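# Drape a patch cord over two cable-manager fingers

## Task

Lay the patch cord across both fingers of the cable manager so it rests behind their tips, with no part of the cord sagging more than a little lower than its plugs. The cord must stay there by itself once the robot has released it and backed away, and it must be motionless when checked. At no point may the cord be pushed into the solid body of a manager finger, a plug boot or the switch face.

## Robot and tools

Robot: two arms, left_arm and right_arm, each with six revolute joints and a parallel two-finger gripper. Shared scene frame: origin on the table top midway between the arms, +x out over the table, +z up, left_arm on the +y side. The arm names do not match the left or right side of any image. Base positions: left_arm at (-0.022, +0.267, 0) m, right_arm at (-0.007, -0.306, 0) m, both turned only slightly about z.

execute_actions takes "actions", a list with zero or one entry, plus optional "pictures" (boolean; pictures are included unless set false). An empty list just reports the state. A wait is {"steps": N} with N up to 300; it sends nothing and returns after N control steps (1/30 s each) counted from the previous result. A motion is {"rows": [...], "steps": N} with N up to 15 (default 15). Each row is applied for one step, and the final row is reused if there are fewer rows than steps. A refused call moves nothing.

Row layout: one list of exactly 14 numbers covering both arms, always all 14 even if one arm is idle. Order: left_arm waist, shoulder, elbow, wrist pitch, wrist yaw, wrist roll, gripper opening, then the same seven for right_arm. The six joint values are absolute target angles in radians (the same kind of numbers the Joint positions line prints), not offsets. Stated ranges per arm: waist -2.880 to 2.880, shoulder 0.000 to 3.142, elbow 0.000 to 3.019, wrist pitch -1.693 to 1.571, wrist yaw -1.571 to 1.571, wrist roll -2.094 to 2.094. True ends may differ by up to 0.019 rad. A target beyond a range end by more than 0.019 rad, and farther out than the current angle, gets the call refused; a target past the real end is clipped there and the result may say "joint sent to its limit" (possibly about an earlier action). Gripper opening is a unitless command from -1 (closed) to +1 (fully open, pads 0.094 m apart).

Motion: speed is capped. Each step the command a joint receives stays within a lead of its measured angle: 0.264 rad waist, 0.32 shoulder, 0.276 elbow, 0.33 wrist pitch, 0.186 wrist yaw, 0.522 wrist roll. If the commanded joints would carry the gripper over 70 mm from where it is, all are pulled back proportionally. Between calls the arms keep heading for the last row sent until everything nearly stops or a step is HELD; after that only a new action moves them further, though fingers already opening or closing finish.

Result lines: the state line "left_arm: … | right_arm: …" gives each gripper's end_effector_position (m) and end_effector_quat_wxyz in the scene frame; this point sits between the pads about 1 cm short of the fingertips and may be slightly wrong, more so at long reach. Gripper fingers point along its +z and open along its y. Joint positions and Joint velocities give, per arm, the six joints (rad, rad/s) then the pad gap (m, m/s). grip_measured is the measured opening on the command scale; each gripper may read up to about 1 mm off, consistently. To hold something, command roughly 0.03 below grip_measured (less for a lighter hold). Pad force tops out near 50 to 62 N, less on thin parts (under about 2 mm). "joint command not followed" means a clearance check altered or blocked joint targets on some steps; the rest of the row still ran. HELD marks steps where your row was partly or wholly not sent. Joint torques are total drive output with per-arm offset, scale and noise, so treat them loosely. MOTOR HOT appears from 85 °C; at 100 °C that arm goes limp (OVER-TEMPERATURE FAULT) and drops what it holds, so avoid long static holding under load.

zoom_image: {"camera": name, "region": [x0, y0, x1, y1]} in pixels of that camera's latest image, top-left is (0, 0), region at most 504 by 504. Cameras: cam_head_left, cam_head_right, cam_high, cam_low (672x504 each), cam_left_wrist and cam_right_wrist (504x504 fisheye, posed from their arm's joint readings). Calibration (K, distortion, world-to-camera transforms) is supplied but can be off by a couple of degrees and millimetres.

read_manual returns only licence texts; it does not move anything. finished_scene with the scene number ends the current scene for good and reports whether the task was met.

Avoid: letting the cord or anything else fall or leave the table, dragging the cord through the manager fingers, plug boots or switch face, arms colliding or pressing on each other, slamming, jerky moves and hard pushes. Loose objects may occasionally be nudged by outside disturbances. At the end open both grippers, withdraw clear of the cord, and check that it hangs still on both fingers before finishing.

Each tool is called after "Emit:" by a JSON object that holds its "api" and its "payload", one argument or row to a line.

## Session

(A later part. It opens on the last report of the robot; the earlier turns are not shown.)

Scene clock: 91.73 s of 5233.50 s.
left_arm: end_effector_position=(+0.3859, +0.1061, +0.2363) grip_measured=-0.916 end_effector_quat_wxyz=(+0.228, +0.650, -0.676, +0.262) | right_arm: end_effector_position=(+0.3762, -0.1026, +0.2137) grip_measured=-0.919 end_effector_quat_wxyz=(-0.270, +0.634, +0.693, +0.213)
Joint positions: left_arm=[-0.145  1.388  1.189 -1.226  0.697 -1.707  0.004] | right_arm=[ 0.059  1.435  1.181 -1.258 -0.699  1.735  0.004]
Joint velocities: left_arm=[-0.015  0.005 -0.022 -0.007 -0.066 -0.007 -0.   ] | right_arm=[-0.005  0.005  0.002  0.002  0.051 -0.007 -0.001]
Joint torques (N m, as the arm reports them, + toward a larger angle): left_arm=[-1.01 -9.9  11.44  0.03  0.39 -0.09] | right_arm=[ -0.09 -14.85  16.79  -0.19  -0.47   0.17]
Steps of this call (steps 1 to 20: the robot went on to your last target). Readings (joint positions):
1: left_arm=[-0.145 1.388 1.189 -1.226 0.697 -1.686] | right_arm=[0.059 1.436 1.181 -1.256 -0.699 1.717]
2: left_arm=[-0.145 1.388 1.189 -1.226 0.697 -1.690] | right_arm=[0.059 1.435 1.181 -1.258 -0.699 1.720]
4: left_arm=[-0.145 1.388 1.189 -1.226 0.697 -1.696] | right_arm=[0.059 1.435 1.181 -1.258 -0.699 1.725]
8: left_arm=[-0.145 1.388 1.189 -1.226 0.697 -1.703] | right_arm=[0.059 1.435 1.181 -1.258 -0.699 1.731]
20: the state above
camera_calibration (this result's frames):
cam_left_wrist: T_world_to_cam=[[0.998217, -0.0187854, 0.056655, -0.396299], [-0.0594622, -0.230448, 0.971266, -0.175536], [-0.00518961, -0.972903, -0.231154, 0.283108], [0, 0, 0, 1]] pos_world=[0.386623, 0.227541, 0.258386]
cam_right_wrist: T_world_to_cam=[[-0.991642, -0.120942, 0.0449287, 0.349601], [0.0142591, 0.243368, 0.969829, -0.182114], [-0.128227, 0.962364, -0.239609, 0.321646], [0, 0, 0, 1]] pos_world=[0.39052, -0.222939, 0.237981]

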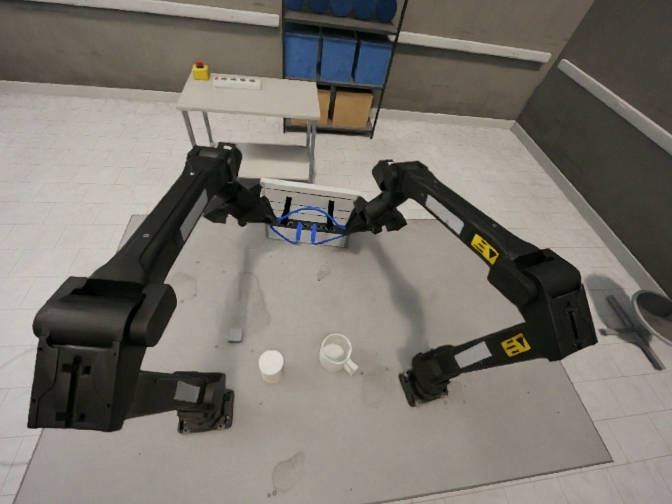

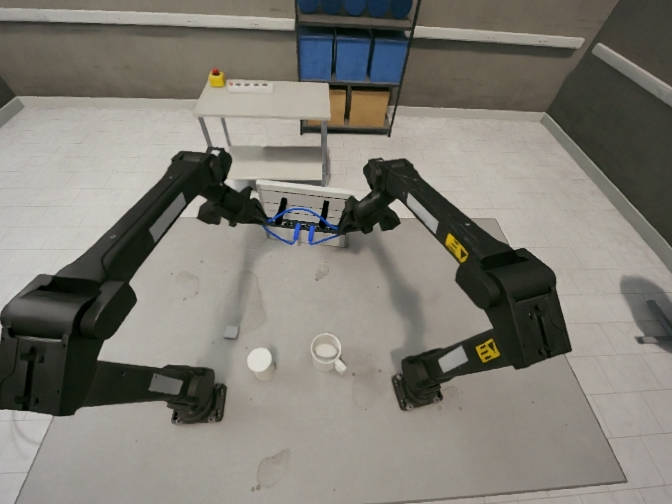

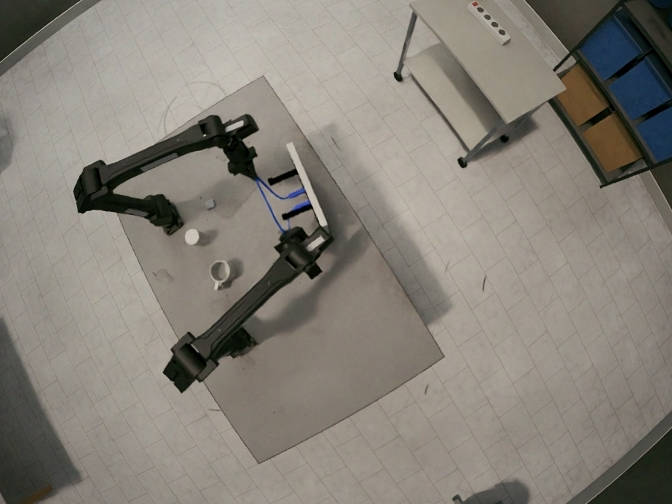

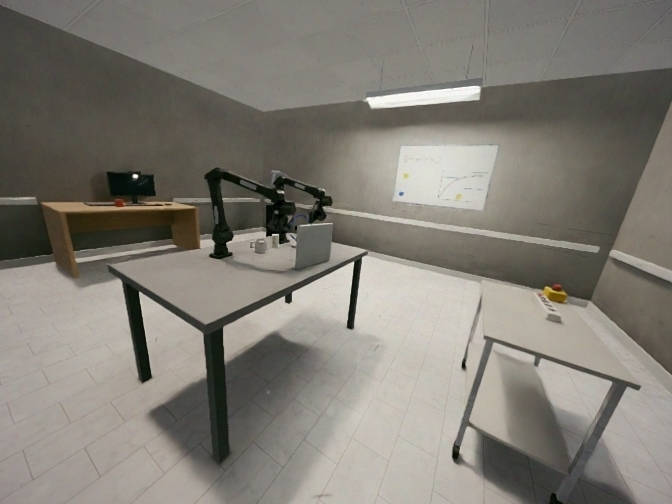

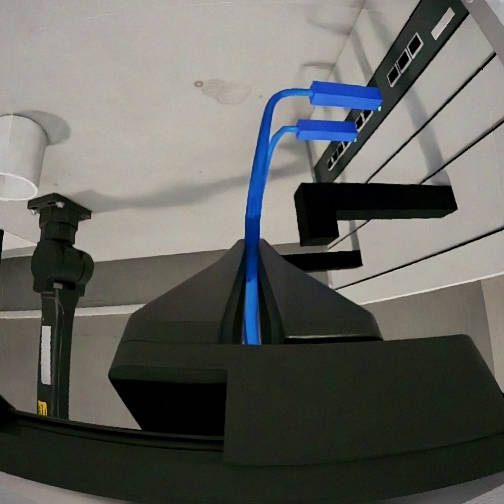

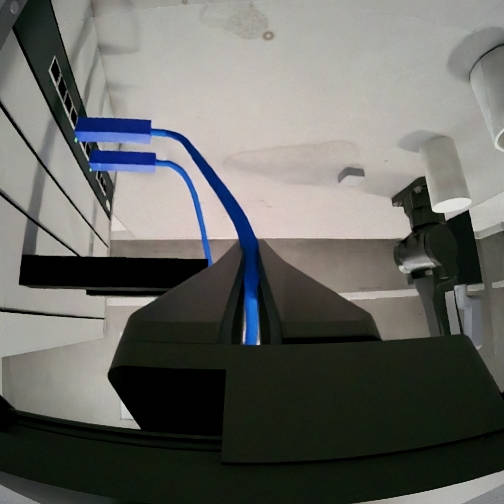

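Emit:
{"api": "execute_actions", "payload": {
  "actions": [
    {"rows":[[-0.15,1.45,1.30,-1.26,0.7,-1.72,-0.96,0.035,1.46,1.27,-1.225,-0.7,1.75,-0.96]]}
  ]
}}

Emit:
{"api": "zoom_image", "payload": {
  "camera": "cam_head_left",
  "region": [230, 160, 390, 270]
}}

Scene clock: 103.23 s of 5233.50 s.
left_arm: end_effector_position=(+0.4054, +0.1038, +0.2351) grip_measured=-0.916 end_effector_quat_wxyz=(+0.234, +0.654, -0.673, +0.255) | right_arm: end_effector_position=(+0.3879, -0.1061, +0.2096) grip_measured=-0.919 end_effector_quat_wxyz=(-0.266, +0.638, +0.689, +0.218)
Joint positions: left_arm=[-0.145  1.45   1.251 -1.247  0.697 -1.708  0.004] | right_arm=[ 0.045  1.457  1.193 -1.239 -0.699  1.736  0.004]
Joint velocities: left_arm=[-0.005 -0.005  0.002  0.007 -0.066  0.066  0.   ] | right_arm=[ 0.005 -0.005  0.012 -0.002  0.007 -0.022 -0.   ]
Joint torques (N m, as the arm reports them, + toward a larger angle): left_arm=[ -0.54 -10.61  12.79   0.04   0.37  -0.06] | right_arm=[ -0.93 -11.61  16.37   1.34  -0.47   0.18]
Steps of this call (steps 1 to 15: the robot went on to your last target; steps 16 to 160: nothing new was sent; then 5.67 s passed at rest; steps 161 to 175: all 15 steps of this action). Readings (joint positions):
161: left_arm=[-0.145 1.393 1.196 -1.233 0.697 -1.708] | right_arm=[0.059 1.437 1.181 -1.254 -0.699 1.735]
162: left_arm=[-0.145 1.404 1.211 -1.242 0.697 -1.708] | right_arm=[0.058 1.440 1.184 -1.248 -0.699 1.735]
164: left_arm=[-0.145 1.429 1.240 -1.245 0.697 -1.708] | right_arm=[0.054 1.449 1.189 -1.242 -0.699 1.735]
168: left_arm=[-0.145 1.450 1.251 -1.246 0.697 -1.708] | right_arm=[0.046 1.457 1.193 -1.239 -0.699 1.736]
175: the state above
camera_calibration (this result's frames):
cam_left_wrist: T_world_to_cam=[[0.999209, -0.01803, 0.0354435, -0.411302], [-0.0386711, -0.232876, 0.971737, -0.182053], [-0.00926652, -0.972339, -0.233389, 0.282742], [0, 0, 0, 1]] pos_world=[0.406557, 0.225109, 0.257474]
cam_right_wrist: T_world_to_cam=[[-0.993702, -0.105596, 0.0374871, 0.365012], [0.0109894, 0.241096, 0.970439, -0.176582], [-0.111512, 0.964739, -0.238417, 0.318973], [0, 0, 0, 1]] pos_world=[0.400223, -0.226609, 0.233728]

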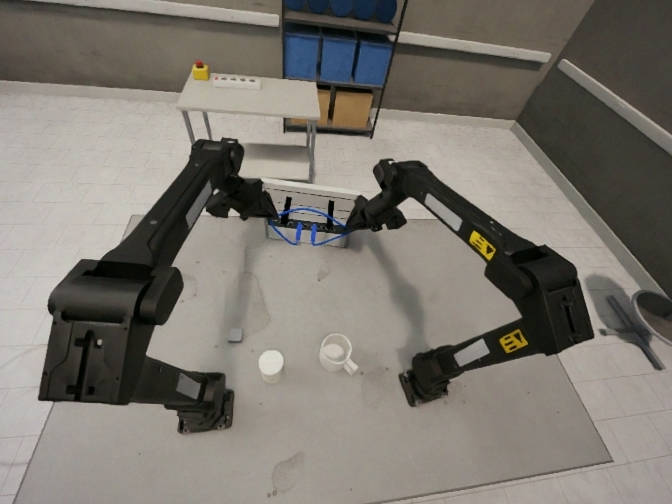

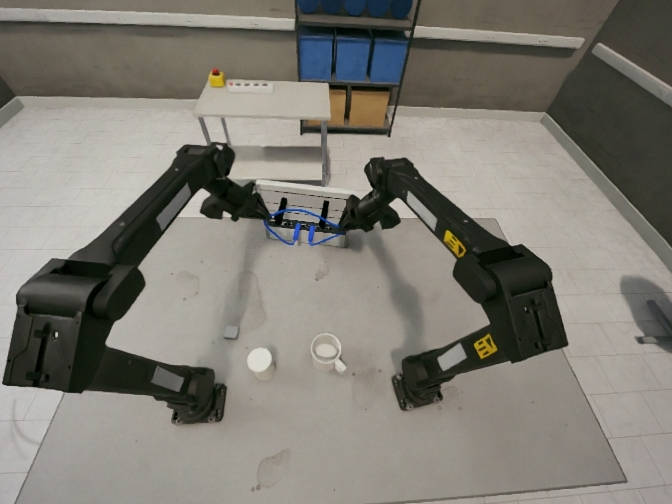

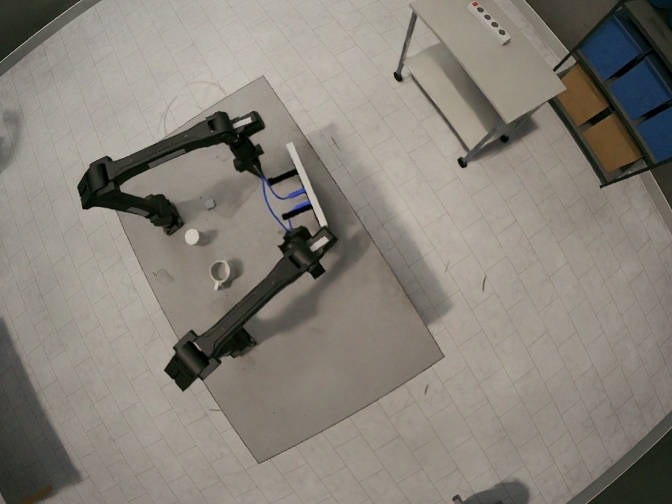

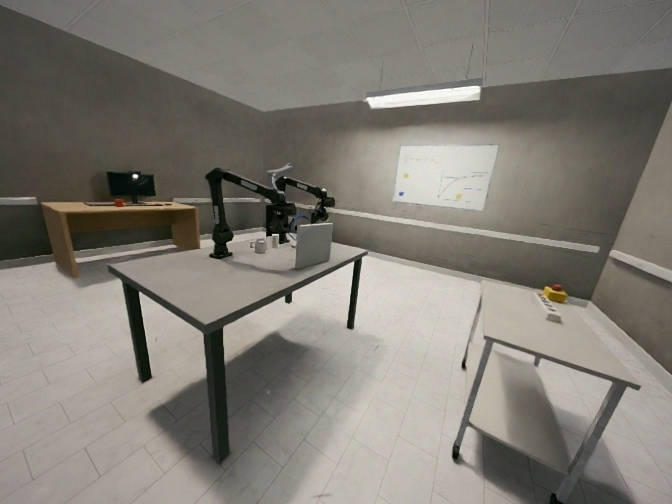

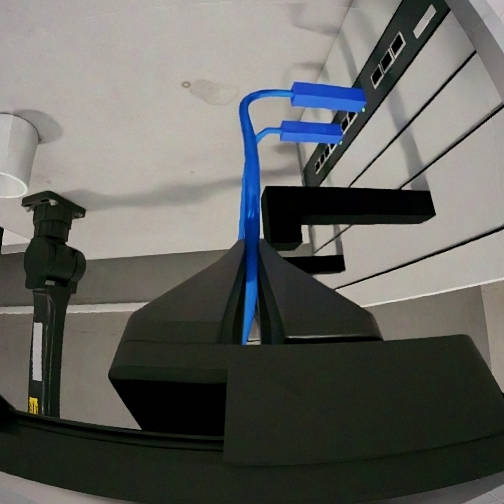

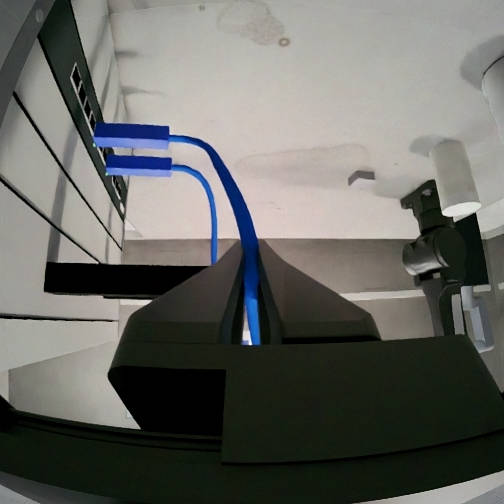

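Region (230, 160, 390, 270) of cam_head_left's 672x504 image, scaled by 3.150, with more detail than that image has; it fills the top 346 rows of this view, and the rest is white.

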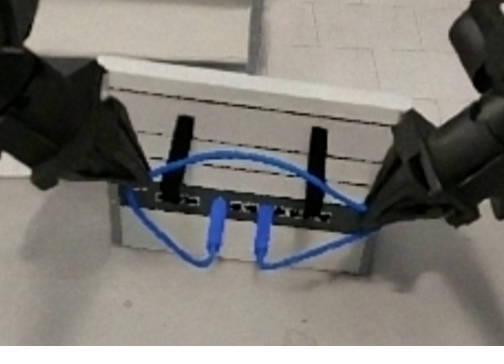

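Emit:
{"api": "execute_actions", "payload": {
  "actions": [
    {"rows":[[-0.15,1.535,1.40,-1.27,0.7,-1.72,-0.96,0.05,1.475,1.27,-1.225,-0.7,1.75,-0.96]]}
  ]
}}

Emit:
{"api": "zoom_image", "payload": {
  "camera": "cam_head_left",
  "region": [230, 160, 390, 270]
}}

Scene clock: 119.73 s of 5233.50 s.
left_arm: end_effector_position=(+0.4404, +0.0994, +0.2387) grip_measured=-0.916 end_effector_quat_wxyz=(+0.234, +0.654, -0.673, +0.256) | right_arm: end_effector_position=(+0.3884, -0.1051, +0.2064) grip_measured=-0.919 end_effector_quat_wxyz=(-0.268, +0.639, +0.688, +0.214)
Joint positions: left_arm=[-0.145  1.538  1.357 -1.263  0.698 -1.709  0.004] | right_arm=[ 0.047  1.466  1.194 -1.239 -0.699  1.737  0.004]
Joint velocities: left_arm=[0.015 0.005 0.022 0.002 0.037 0.037 0.001] | right_arm=[-0.005  0.005 -0.007  0.007  0.022  0.037 -0.   ]
Joint torques (N m, as the arm reports them, + toward a larger angle): left_arm=[ -0.93 -12.12  12.6    0.35   0.36  -0.06] | right_arm=[  1.19 -11.49  16.45   1.3   -0.41   0.17]
Steps of this call (steps 1 to 15: the robot went on to your last target; steps 16 to 110: nothing new was sent; then 12.33 s passed at rest; steps 111 to 125: all 15 steps of this action). Readings (joint positions):
111: left_arm=[-0.145 1.458 1.263 -1.254 0.697 -1.709] | right_arm=[0.045 1.458 1.193 -1.239 -0.699 1.737]
112: left_arm=[-0.145 1.473 1.287 -1.262 0.697 -1.709] | right_arm=[0.046 1.459 1.193 -1.239 -0.699 1.737]
114: left_arm=[-0.145 1.509 1.337 -1.263 0.697 -1.709] | right_arm=[0.047 1.462 1.194 -1.239 -0.699 1.737]
118: left_arm=[-0.145 1.536 1.357 -1.263 0.698 -1.709] | right_arm=[0.047 1.466 1.194 -1.239 -0.699 1.737]
125: the state above
camera_calibration (this result's frames):
cam_left_wrist: T_world_to_cam=[[0.999171, -0.0172188, 0.0368988, -0.446828], [-0.0398888, -0.231887, 0.971924, -0.184852], [-0.00817901, -0.97259, -0.232382, 0.278993], [0, 0, 0, 1]] pos_world=[0.441366, 0.220787, 0.260982]
cam_right_wrist: T_world_to_cam=[[-0.993215, -0.106837, 0.045933, 0.363679], [0.0187296, 0.242866, 0.969879, -0.176336], [-0.114774, 0.964159, -0.239217, 0.3187], [0, 0, 0, 1]] pos_world=[0.401093, -0.225597, 0.230558]

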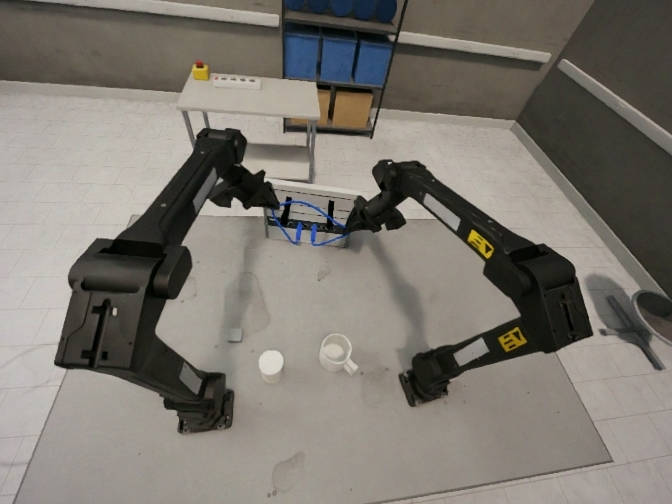

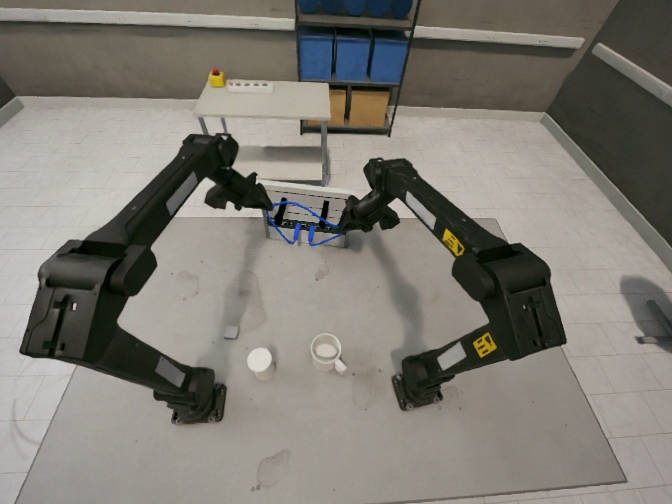

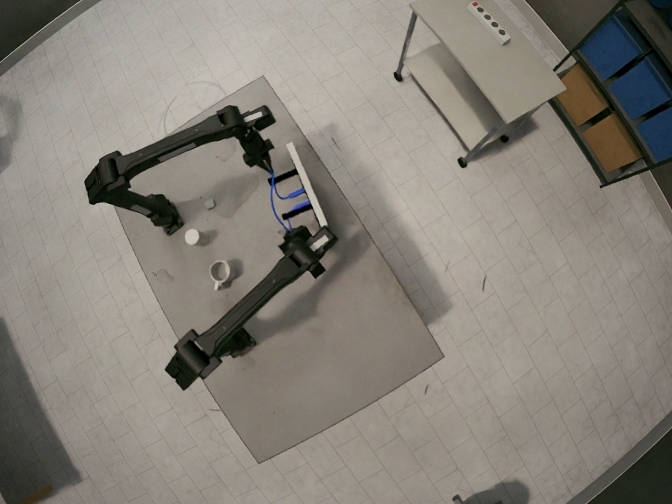

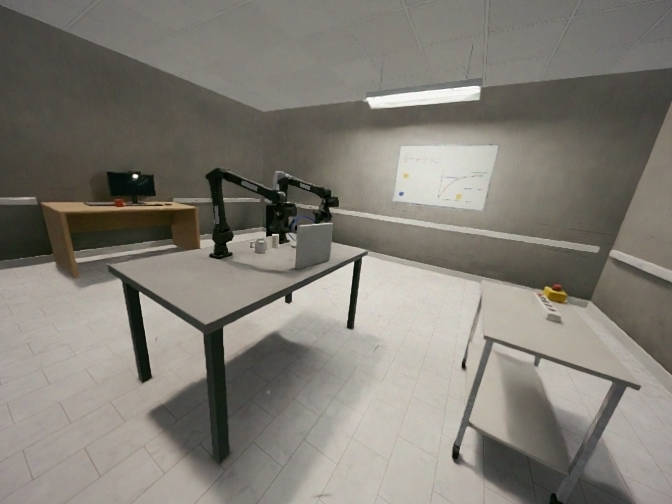

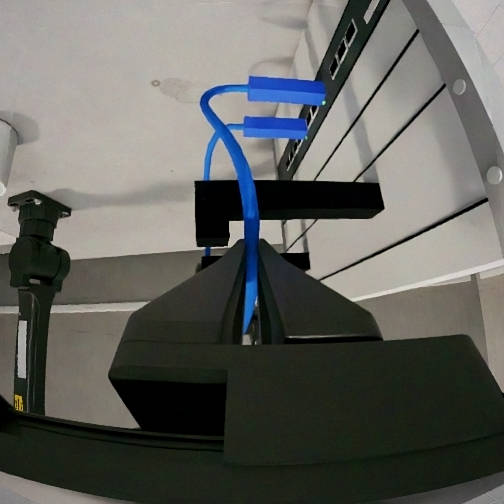

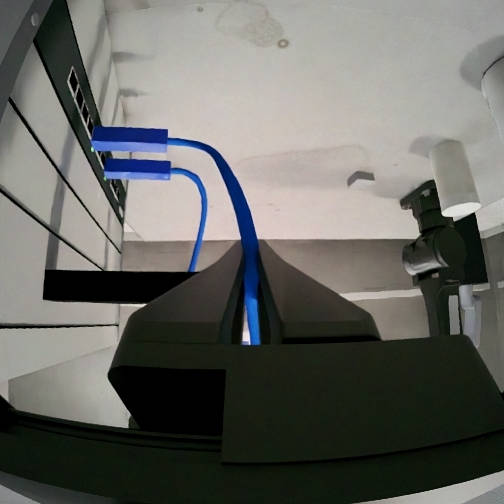

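Region (230, 160, 390, 270) of cam_head_left's 672x504 image, scaled by 3.150, with more detail than that image has; it fills the top 346 rows of this view, and the rest is white.

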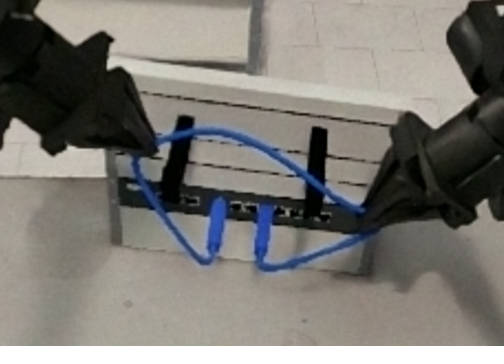

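Emit:
{"api": "execute_actions", "payload": {
  "actions": [
    {"rows":[[-0.18,1.535,1.47,-1.335,0.7,-1.72,-0.96,0.055,1.50,1.35,-1.295,-0.7,1.75,-0.96]]}
  ]
}}

Emit:
{"api": "zoom_image", "payload": {
  "camera": "cam_head_left",
  "region": [230, 160, 390, 270]
}}

Scene clock: 126.40 s of 5233.50 s.
left_arm: end_effector_position=(+0.4371, +0.0850, +0.2568) grip_measured=-0.916 end_effector_quat_wxyz=(+0.241, +0.645, -0.682, +0.247) | right_arm: end_effector_position=(+0.4064, -0.0961, +0.2252) grip_measured=-0.919 end_effector_quat_wxyz=(-0.266, +0.633, +0.693, +0.219)
Joint positions: left_arm=[-0.176  1.542  1.411 -1.324  0.697 -1.71   0.004] | right_arm=[ 0.058  1.499  1.28  -1.277 -0.699  1.738  0.004]
Joint velocities: left_arm=[-0.015 -0.005  0.012  0.007  0.007 -0.037  0.001] | right_arm=[ 0.005 -0.005 -0.007  0.002  0.022 -0.022  0.001]
Joint torques (N m, as the arm reports them, + toward a larger angle): left_arm=[ -0.94 -12.83  14.04  -0.03   0.39  -0.05] | right_arm=[  0.34 -13.2   16.19  -0.04  -0.42   0.2 ]
Steps of this call (steps 1 to 15: the robot went on to your last target; steps 16 to 110: nothing new was sent; then 2.50 s passed at rest; steps 111 to 125: all 15 steps of this action). Readings (joint positions):
111: left_arm=[-0.147 1.538 1.364 -1.277 0.698 -1.710] | right_arm=[0.048 1.469 1.202 -1.250 -0.699 1.738]
112: left_arm=[-0.149 1.541 1.376 -1.297 0.698 -1.710] | right_arm=[0.048 1.476 1.218 -1.265 -0.699 1.738]
114: left_arm=[-0.159 1.541 1.398 -1.315 0.698 -1.710] | right_arm=[0.051 1.491 1.255 -1.274 -0.699 1.738]
118: left_arm=[-0.175 1.541 1.411 -1.323 0.697 -1.710] | right_arm=[0.056 1.497 1.280 -1.274 -0.699 1.738]
125: the state above
camera_calibration (this result's frames):
cam_left_wrist: T_world_to_cam=[[0.998547, -0.047741, 0.0250131, -0.438548], [-0.0355001, -0.233393, 0.971734, -0.207608], [-0.0405537, -0.97121, -0.234749, 0.283825], [0, 0, 0, 1]] pos_world=[0.442051, 0.206262, 0.279336]
cam_right_wrist: T_world_to_cam=[[-0.99259, -0.117329, 0.0316097, 0.383572], [0.00252172, 0.24019, 0.970723, -0.190969], [-0.121486, 0.963609, -0.238115, 0.318964], [0, 0, 0, 1]] pos_world=[0.419961, -0.216484, 0.249203]

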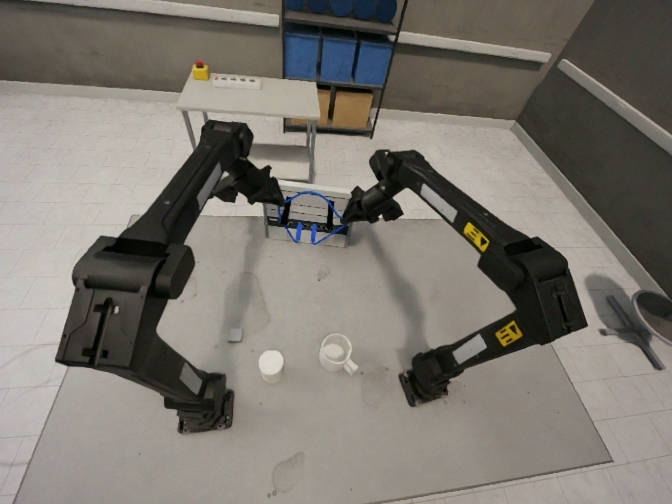

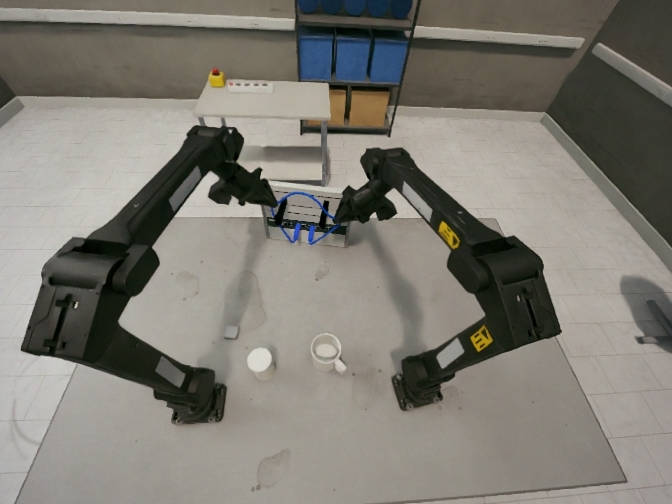

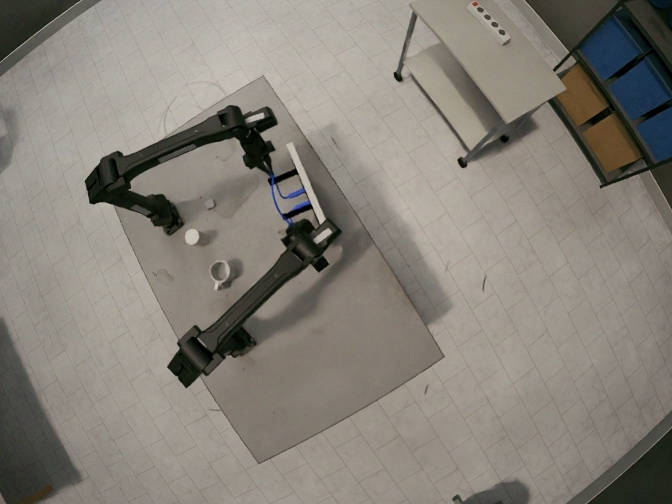

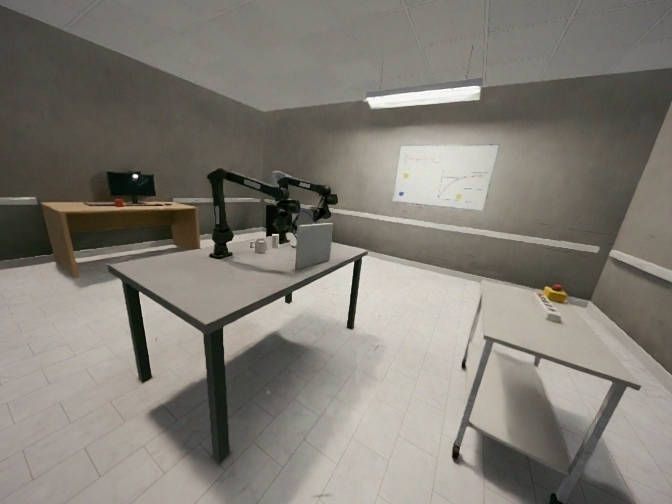

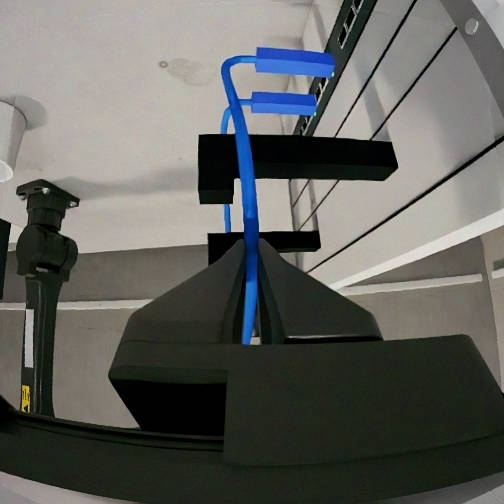

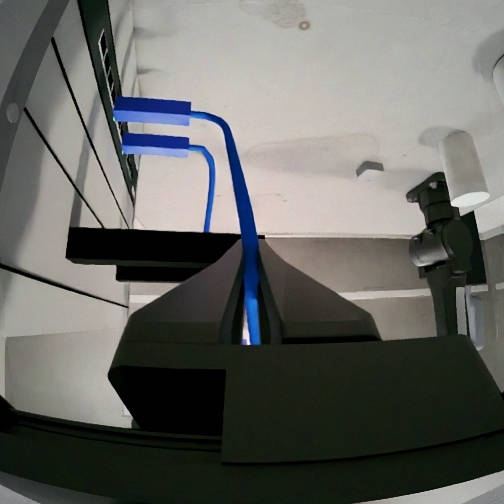

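Region (230, 160, 390, 270) of cam_head_left's 672x504 image, scaled by 3.150, with more detail than that image has; it fills the top 346 rows of this view, and the rest is white.

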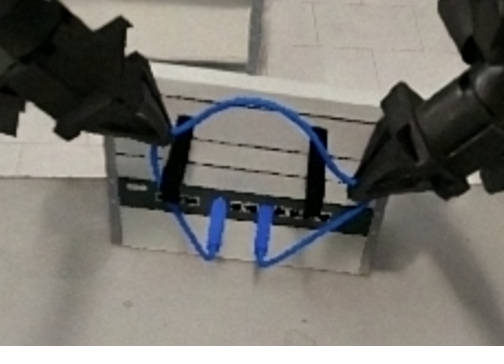

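Emit:
{"api": "execute_actions", "payload": {
  "actions": [
    {"rows":[[-0.17,1.535,1.46,-1.33,0.7,-1.72,-0.96,0.035,1.55,1.405,-1.295,-0.7,1.75,-0.96]]}
  ]
}}

Emit:
{"api": "zoom_image", "payload": {
  "camera": "cam_head_left",
  "region": [230, 160, 390, 270]
}}

Scene clock: 134.37 s of 5233.50 s.
left_arm: end_effector_position=(+0.4371, +0.0850, +0.2568) grip_measured=-0.916 end_effector_quat_wxyz=(+0.241, +0.645, -0.682, +0.247) | right_arm: end_effector_position=(+0.4266, -0.0974, +0.2205) grip_measured=-0.919 end_effector_quat_wxyz=(-0.267, +0.639, +0.688, +0.216)
Joint positions: left_arm=[-0.176  1.542  1.411 -1.324  0.697 -1.71   0.004] | right_arm=[ 0.046  1.552  1.329 -1.282 -0.699  1.738  0.004]
Joint velocities: left_arm=[-0.005  0.005 -0.012 -0.007 -0.037 -0.007 -0.   ] | right_arm=[ 0.005 -0.005 -0.017 -0.007  0.066  0.007  0.   ]
Joint torques (N m, as the arm reports them, + toward a larger angle): left_arm=[  0.19 -12.93  12.94   0.24   0.41  -0.06] | right_arm=[ -0.95 -13.68  16.4    0.22  -0.43   0.21]
Steps of this call (steps 1 to 15: the robot went on to your last target; steps 16 to 100: nothing new was sent; then 4.13 s passed at rest; steps 101 to 115: all 15 steps of this action). Readings (joint positions):
101: left_arm=[-0.176 1.542 1.411 -1.324 0.697 -1.710] | right_arm=[0.058 1.503 1.284 -1.280 -0.699 1.738]
102: left_arm=[-0.176 1.542 1.411 -1.324 0.697 -1.710] | right_arm=[0.057 1.510 1.295 -1.282 -0.699 1.738]
104: left_arm=[-0.176 1.542 1.411 -1.324 0.697 -1.710] | right_arm=[0.054 1.531 1.317 -1.282 -0.699 1.738]
108: left_arm=[-0.176 1.542 1.411 -1.324 0.697 -1.710] | right_arm=[0.047 1.551 1.329 -1.282 -0.699 1.738]
115: the state above
camera_calibration (this result's frames):
cam_left_wrist: T_world_to_cam=[[0.998547, -0.047741, 0.0250131, -0.438548], [-0.0355001, -0.233393, 0.971734, -0.207608], [-0.0405537, -0.97121, -0.234749, 0.283825], [0, 0, 0, 1]] pos_world=[0.442051, 0.206262, 0.279336]
cam_right_wrist: T_world_to_cam=[[-0.99367, -0.104459, 0.0413258, 0.403167], [0.0148889, 0.242167, 0.97012, -0.191087], [-0.111345, 0.964595, -0.239079, 0.317569], [0, 0, 0, 1]] pos_world=[0.43882, -0.217937, 0.24464]

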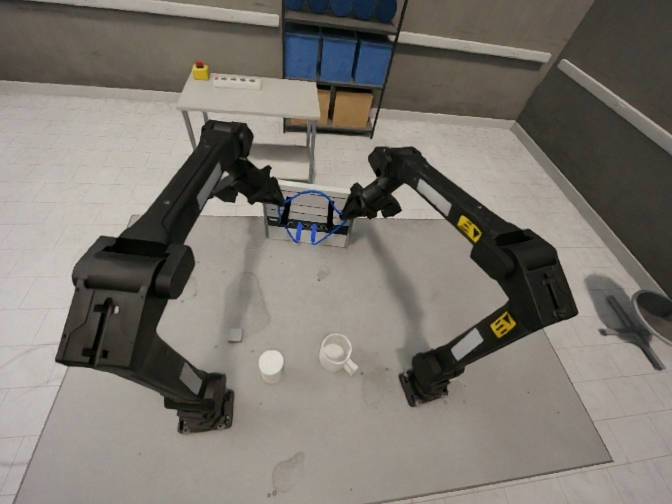

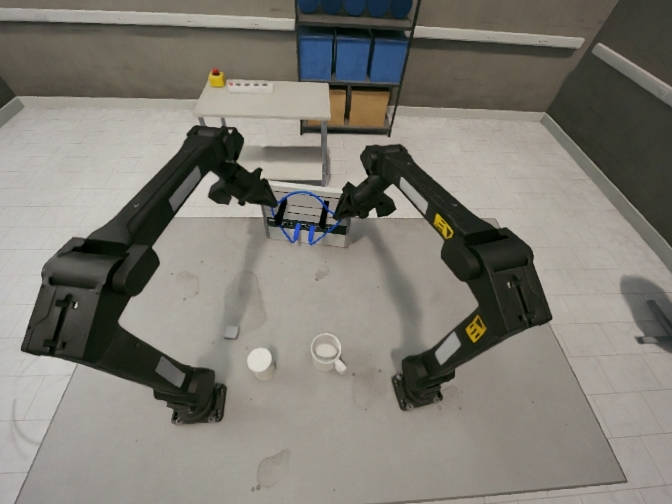

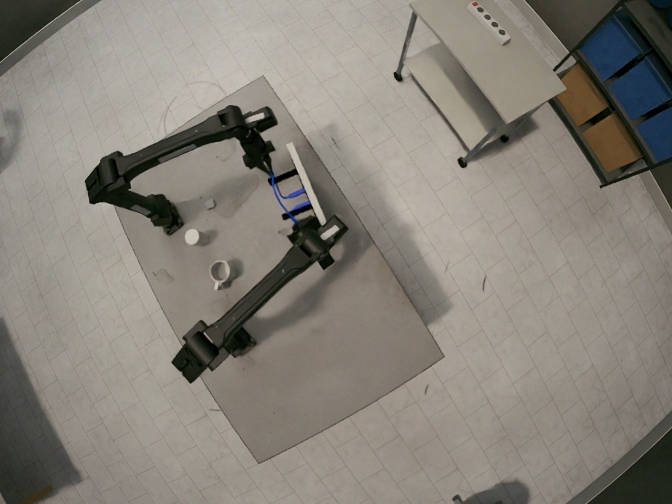

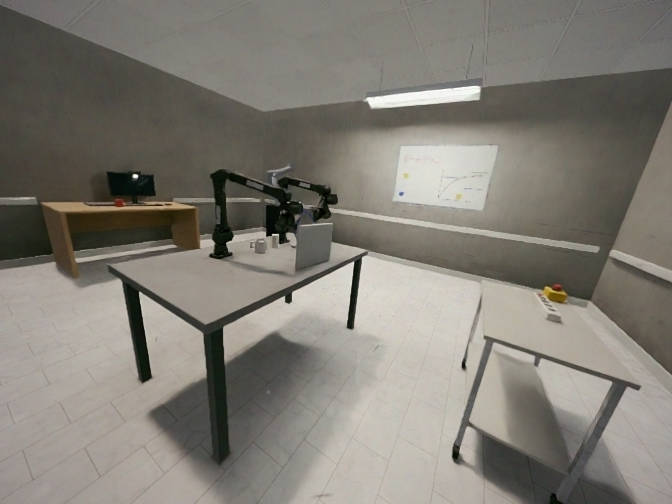

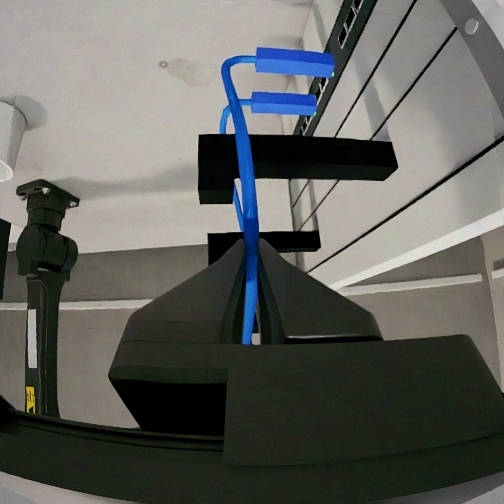

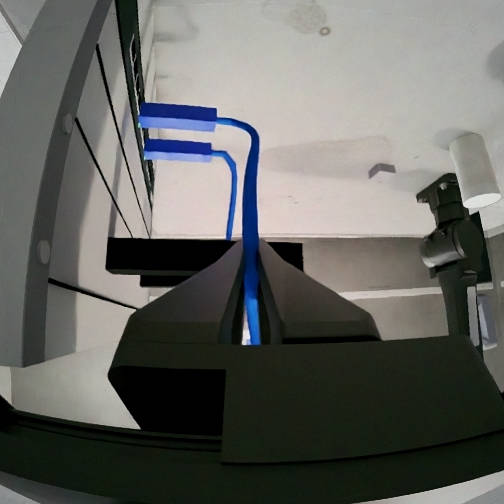

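Region (230, 160, 390, 270) of cam_head_left's 672x504 image, scaled by 3.150, with more detail than that image has; it fills the top 346 rows of this view, and the rest is white.

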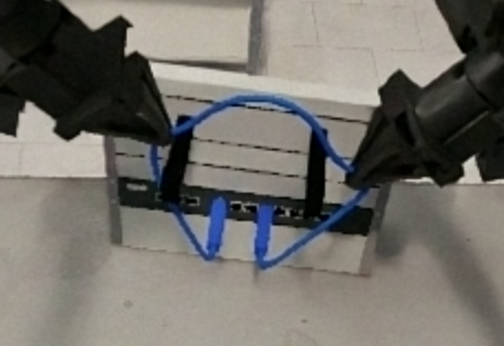

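Emit:
{"api": "execute_actions", "payload": {
  "actions": [
    {"rows":[[-0.125,1.575,1.40,-1.25,0.7,-1.72,-0.96,0.015,1.575,1.42,-1.29,-0.7,1.75,-0.96]]}
  ],
  "pictures": false
}}

Emit:
{"api": "execute_actions", "payload": {
  "actions": [
    {"rows":[[-0.125,1.575,1.31,-1.17,0.7,-1.72,-0.96,0.015,1.575,1.30,-1.16,-0.7,1.75,-0.96]]}
  ]
}}

Emit:
{"api": "zoom_image", "payload": {
  "camera": "cam_head_left",
  "region": [230, 160, 390, 270]
}}

Scene clock: 144.83 s of 5233.50 s.
left_arm: end_effector_position=(+0.4567, +0.1037, +0.2380) grip_measured=-0.916 end_effector_quat_wxyz=(+0.233, +0.658, -0.668, +0.256) | right_arm: end_effector_position=(+0.4351, -0.1047, +0.2162) grip_measured=-0.919 end_effector_quat_wxyz=(-0.267, +0.647, +0.681, +0.216)
Joint positions: left_arm=[-0.133  1.575  1.399 -1.269  0.698 -1.71   0.004] | right_arm=[ 0.027  1.571  1.339 -1.282 -0.699  1.739  0.004]
Joint velocities: left_arm=[-0.005 -0.005 -0.007 -0.007 -0.022 -0.051  0.001] | right_arm=[-0.005 -0.005 -0.012 -0.042 -0.037 -0.007  0.   ]
Joint torques (N m, as the arm reports them, + toward a larger angle): left_arm=[  0.72 -11.67   9.17   1.11   0.35  -0.04] | right_arm=[ -0.76 -13.61  16.89   0.32  -0.46   0.19]
Steps of this call (steps 1 to 15: the robot went on to your last target; steps 16 to 90: nothing new was sent; then 6.97 s passed at rest; steps 91 to 105: all 15 steps of this action). Readings (joint positions):
91: left_arm=[-0.174 1.544 1.408 -1.313 0.697 -1.710] | right_arm=[0.044 1.553 1.330 -1.282 -0.699 1.739]
92: left_arm=[-0.170 1.546 1.406 -1.297 0.697 -1.710] | right_arm=[0.042 1.555 1.332 -1.282 -0.699 1.739]
94: left_arm=[-0.157 1.557 1.404 -1.278 0.697 -1.710] | right_arm=[0.035 1.561 1.338 -1.282 -0.699 1.739]
98: left_arm=[-0.135 1.574 1.400 -1.269 0.697 -1.710] | right_arm=[0.027 1.569 1.339 -1.282 -0.699 1.739]
105: the state above

Scene clock: 145.33 s of 5233.50 s.
left_arm: end_effector_position=(+0.4467, +0.1046, +0.2043) grip_measured=-0.916 end_effector_quat_wxyz=(+0.236, +0.659, -0.667, +0.254) | right_arm: end_effector_position=(+0.4458, -0.1028, +0.2051) grip_measured=-0.919 end_effector_quat_wxyz=(-0.249, +0.638, +0.687, +0.242)
Joint positions: left_arm=[-0.133  1.574  1.307 -1.187  0.699 -1.71   0.004] | right_arm=[ 0.026  1.572  1.306 -1.181 -0.701  1.739  0.004]
Joint velocities: left_arm=[ 0.005 -0.015  0.002 -0.002 -0.022  0.081  0.001] | right_arm=[-0.005 -0.015 -0.007  0.007  0.022 -0.022 -0.001]
Joint torques (N m, as the arm reports them, + toward a larger angle): left_arm=[  0.22 -12.24   8.94   1.17   0.28  -0.06] | right_arm=[ -0.72 -14.09   9.26   1.73  -0.38   0.16]
Steps of this call (steps 1 to 15: all 15 steps of this action). Readings (joint positions):
1: left_arm=[-0.133 1.573 1.386 -1.247 0.699 -1.710] | right_arm=[0.027 1.571 1.333 -1.260 -0.701 1.739]
2: left_arm=[-0.133 1.566 1.365 -1.219 0.699 -1.710] | right_arm=[0.027 1.570 1.325 -1.229 -0.701 1.739]
4: left_arm=[-0.133 1.565 1.329 -1.199 0.699 -1.710] | right_arm=[0.026 1.571 1.313 -1.195 -0.701 1.739]
8: left_arm=[-0.133 1.573 1.307 -1.192 0.699 -1.710] | right_arm=[0.026 1.572 1.306 -1.183 -0.701 1.739]
15: the state above
camera_calibration (this result's frames):
cam_left_wrist: T_world_to_cam=[[0.999653, -0.00423352, 0.0260075, -0.451181], [-0.02628, -0.231985, 0.972364, -0.156078], [0.00191683, -0.97271, -0.232015, 0.271489], [0, 0, 0, 1]] pos_world=[0.446403, 0.225962, 0.226489]
cam_right_wrist: T_world_to_cam=[[-0.996309, -0.0841637, -0.0168783, 0.437574], [-0.035831, 0.229083, 0.972747, -0.154468], [-0.0780035, 0.969762, -0.231253, 0.305312], [0, 0, 0, 1]] pos_world=[0.45424, -0.223866, 0.228248]

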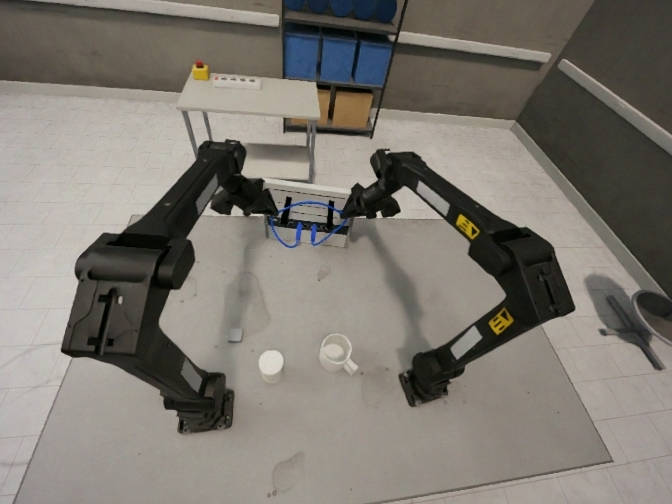

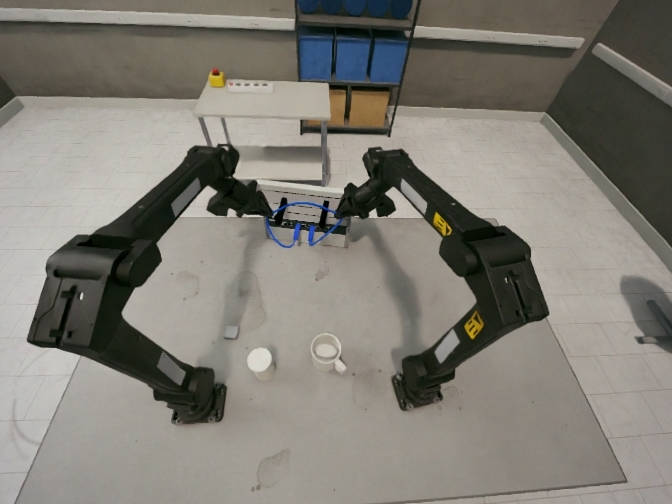

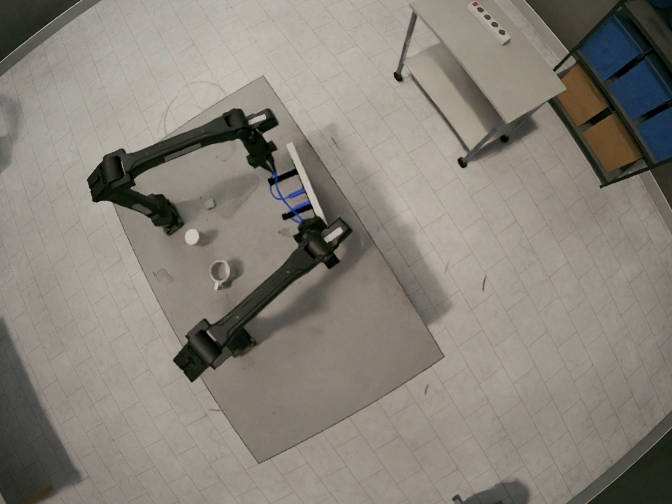

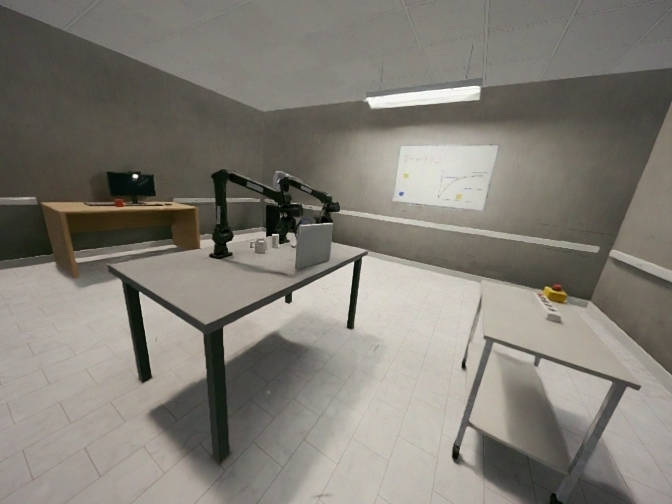

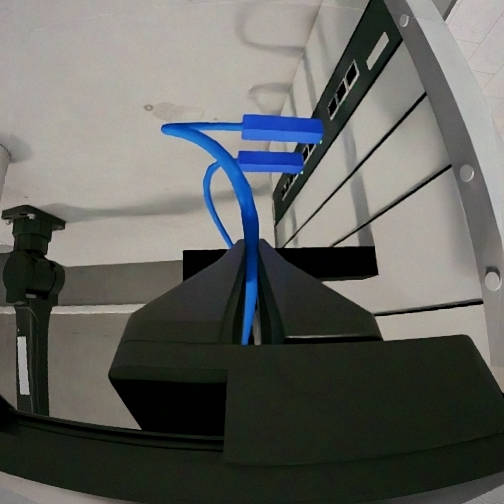

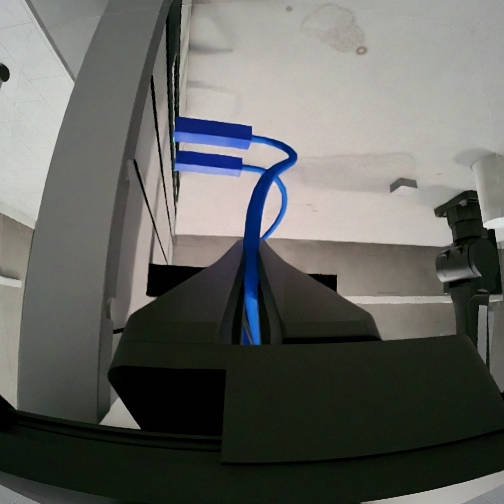

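Region (230, 160, 390, 270) of cam_head_left's 672x504 image, scaled by 3.150, with more detail than that image has; it fills the top 346 rows of this view, and the rest is white.

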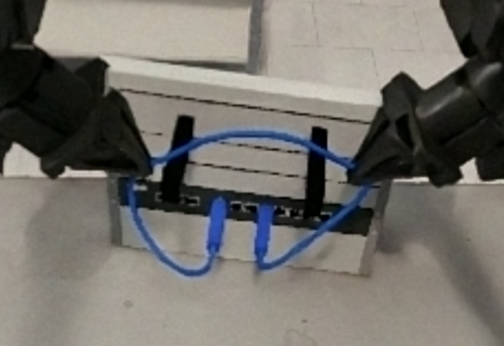

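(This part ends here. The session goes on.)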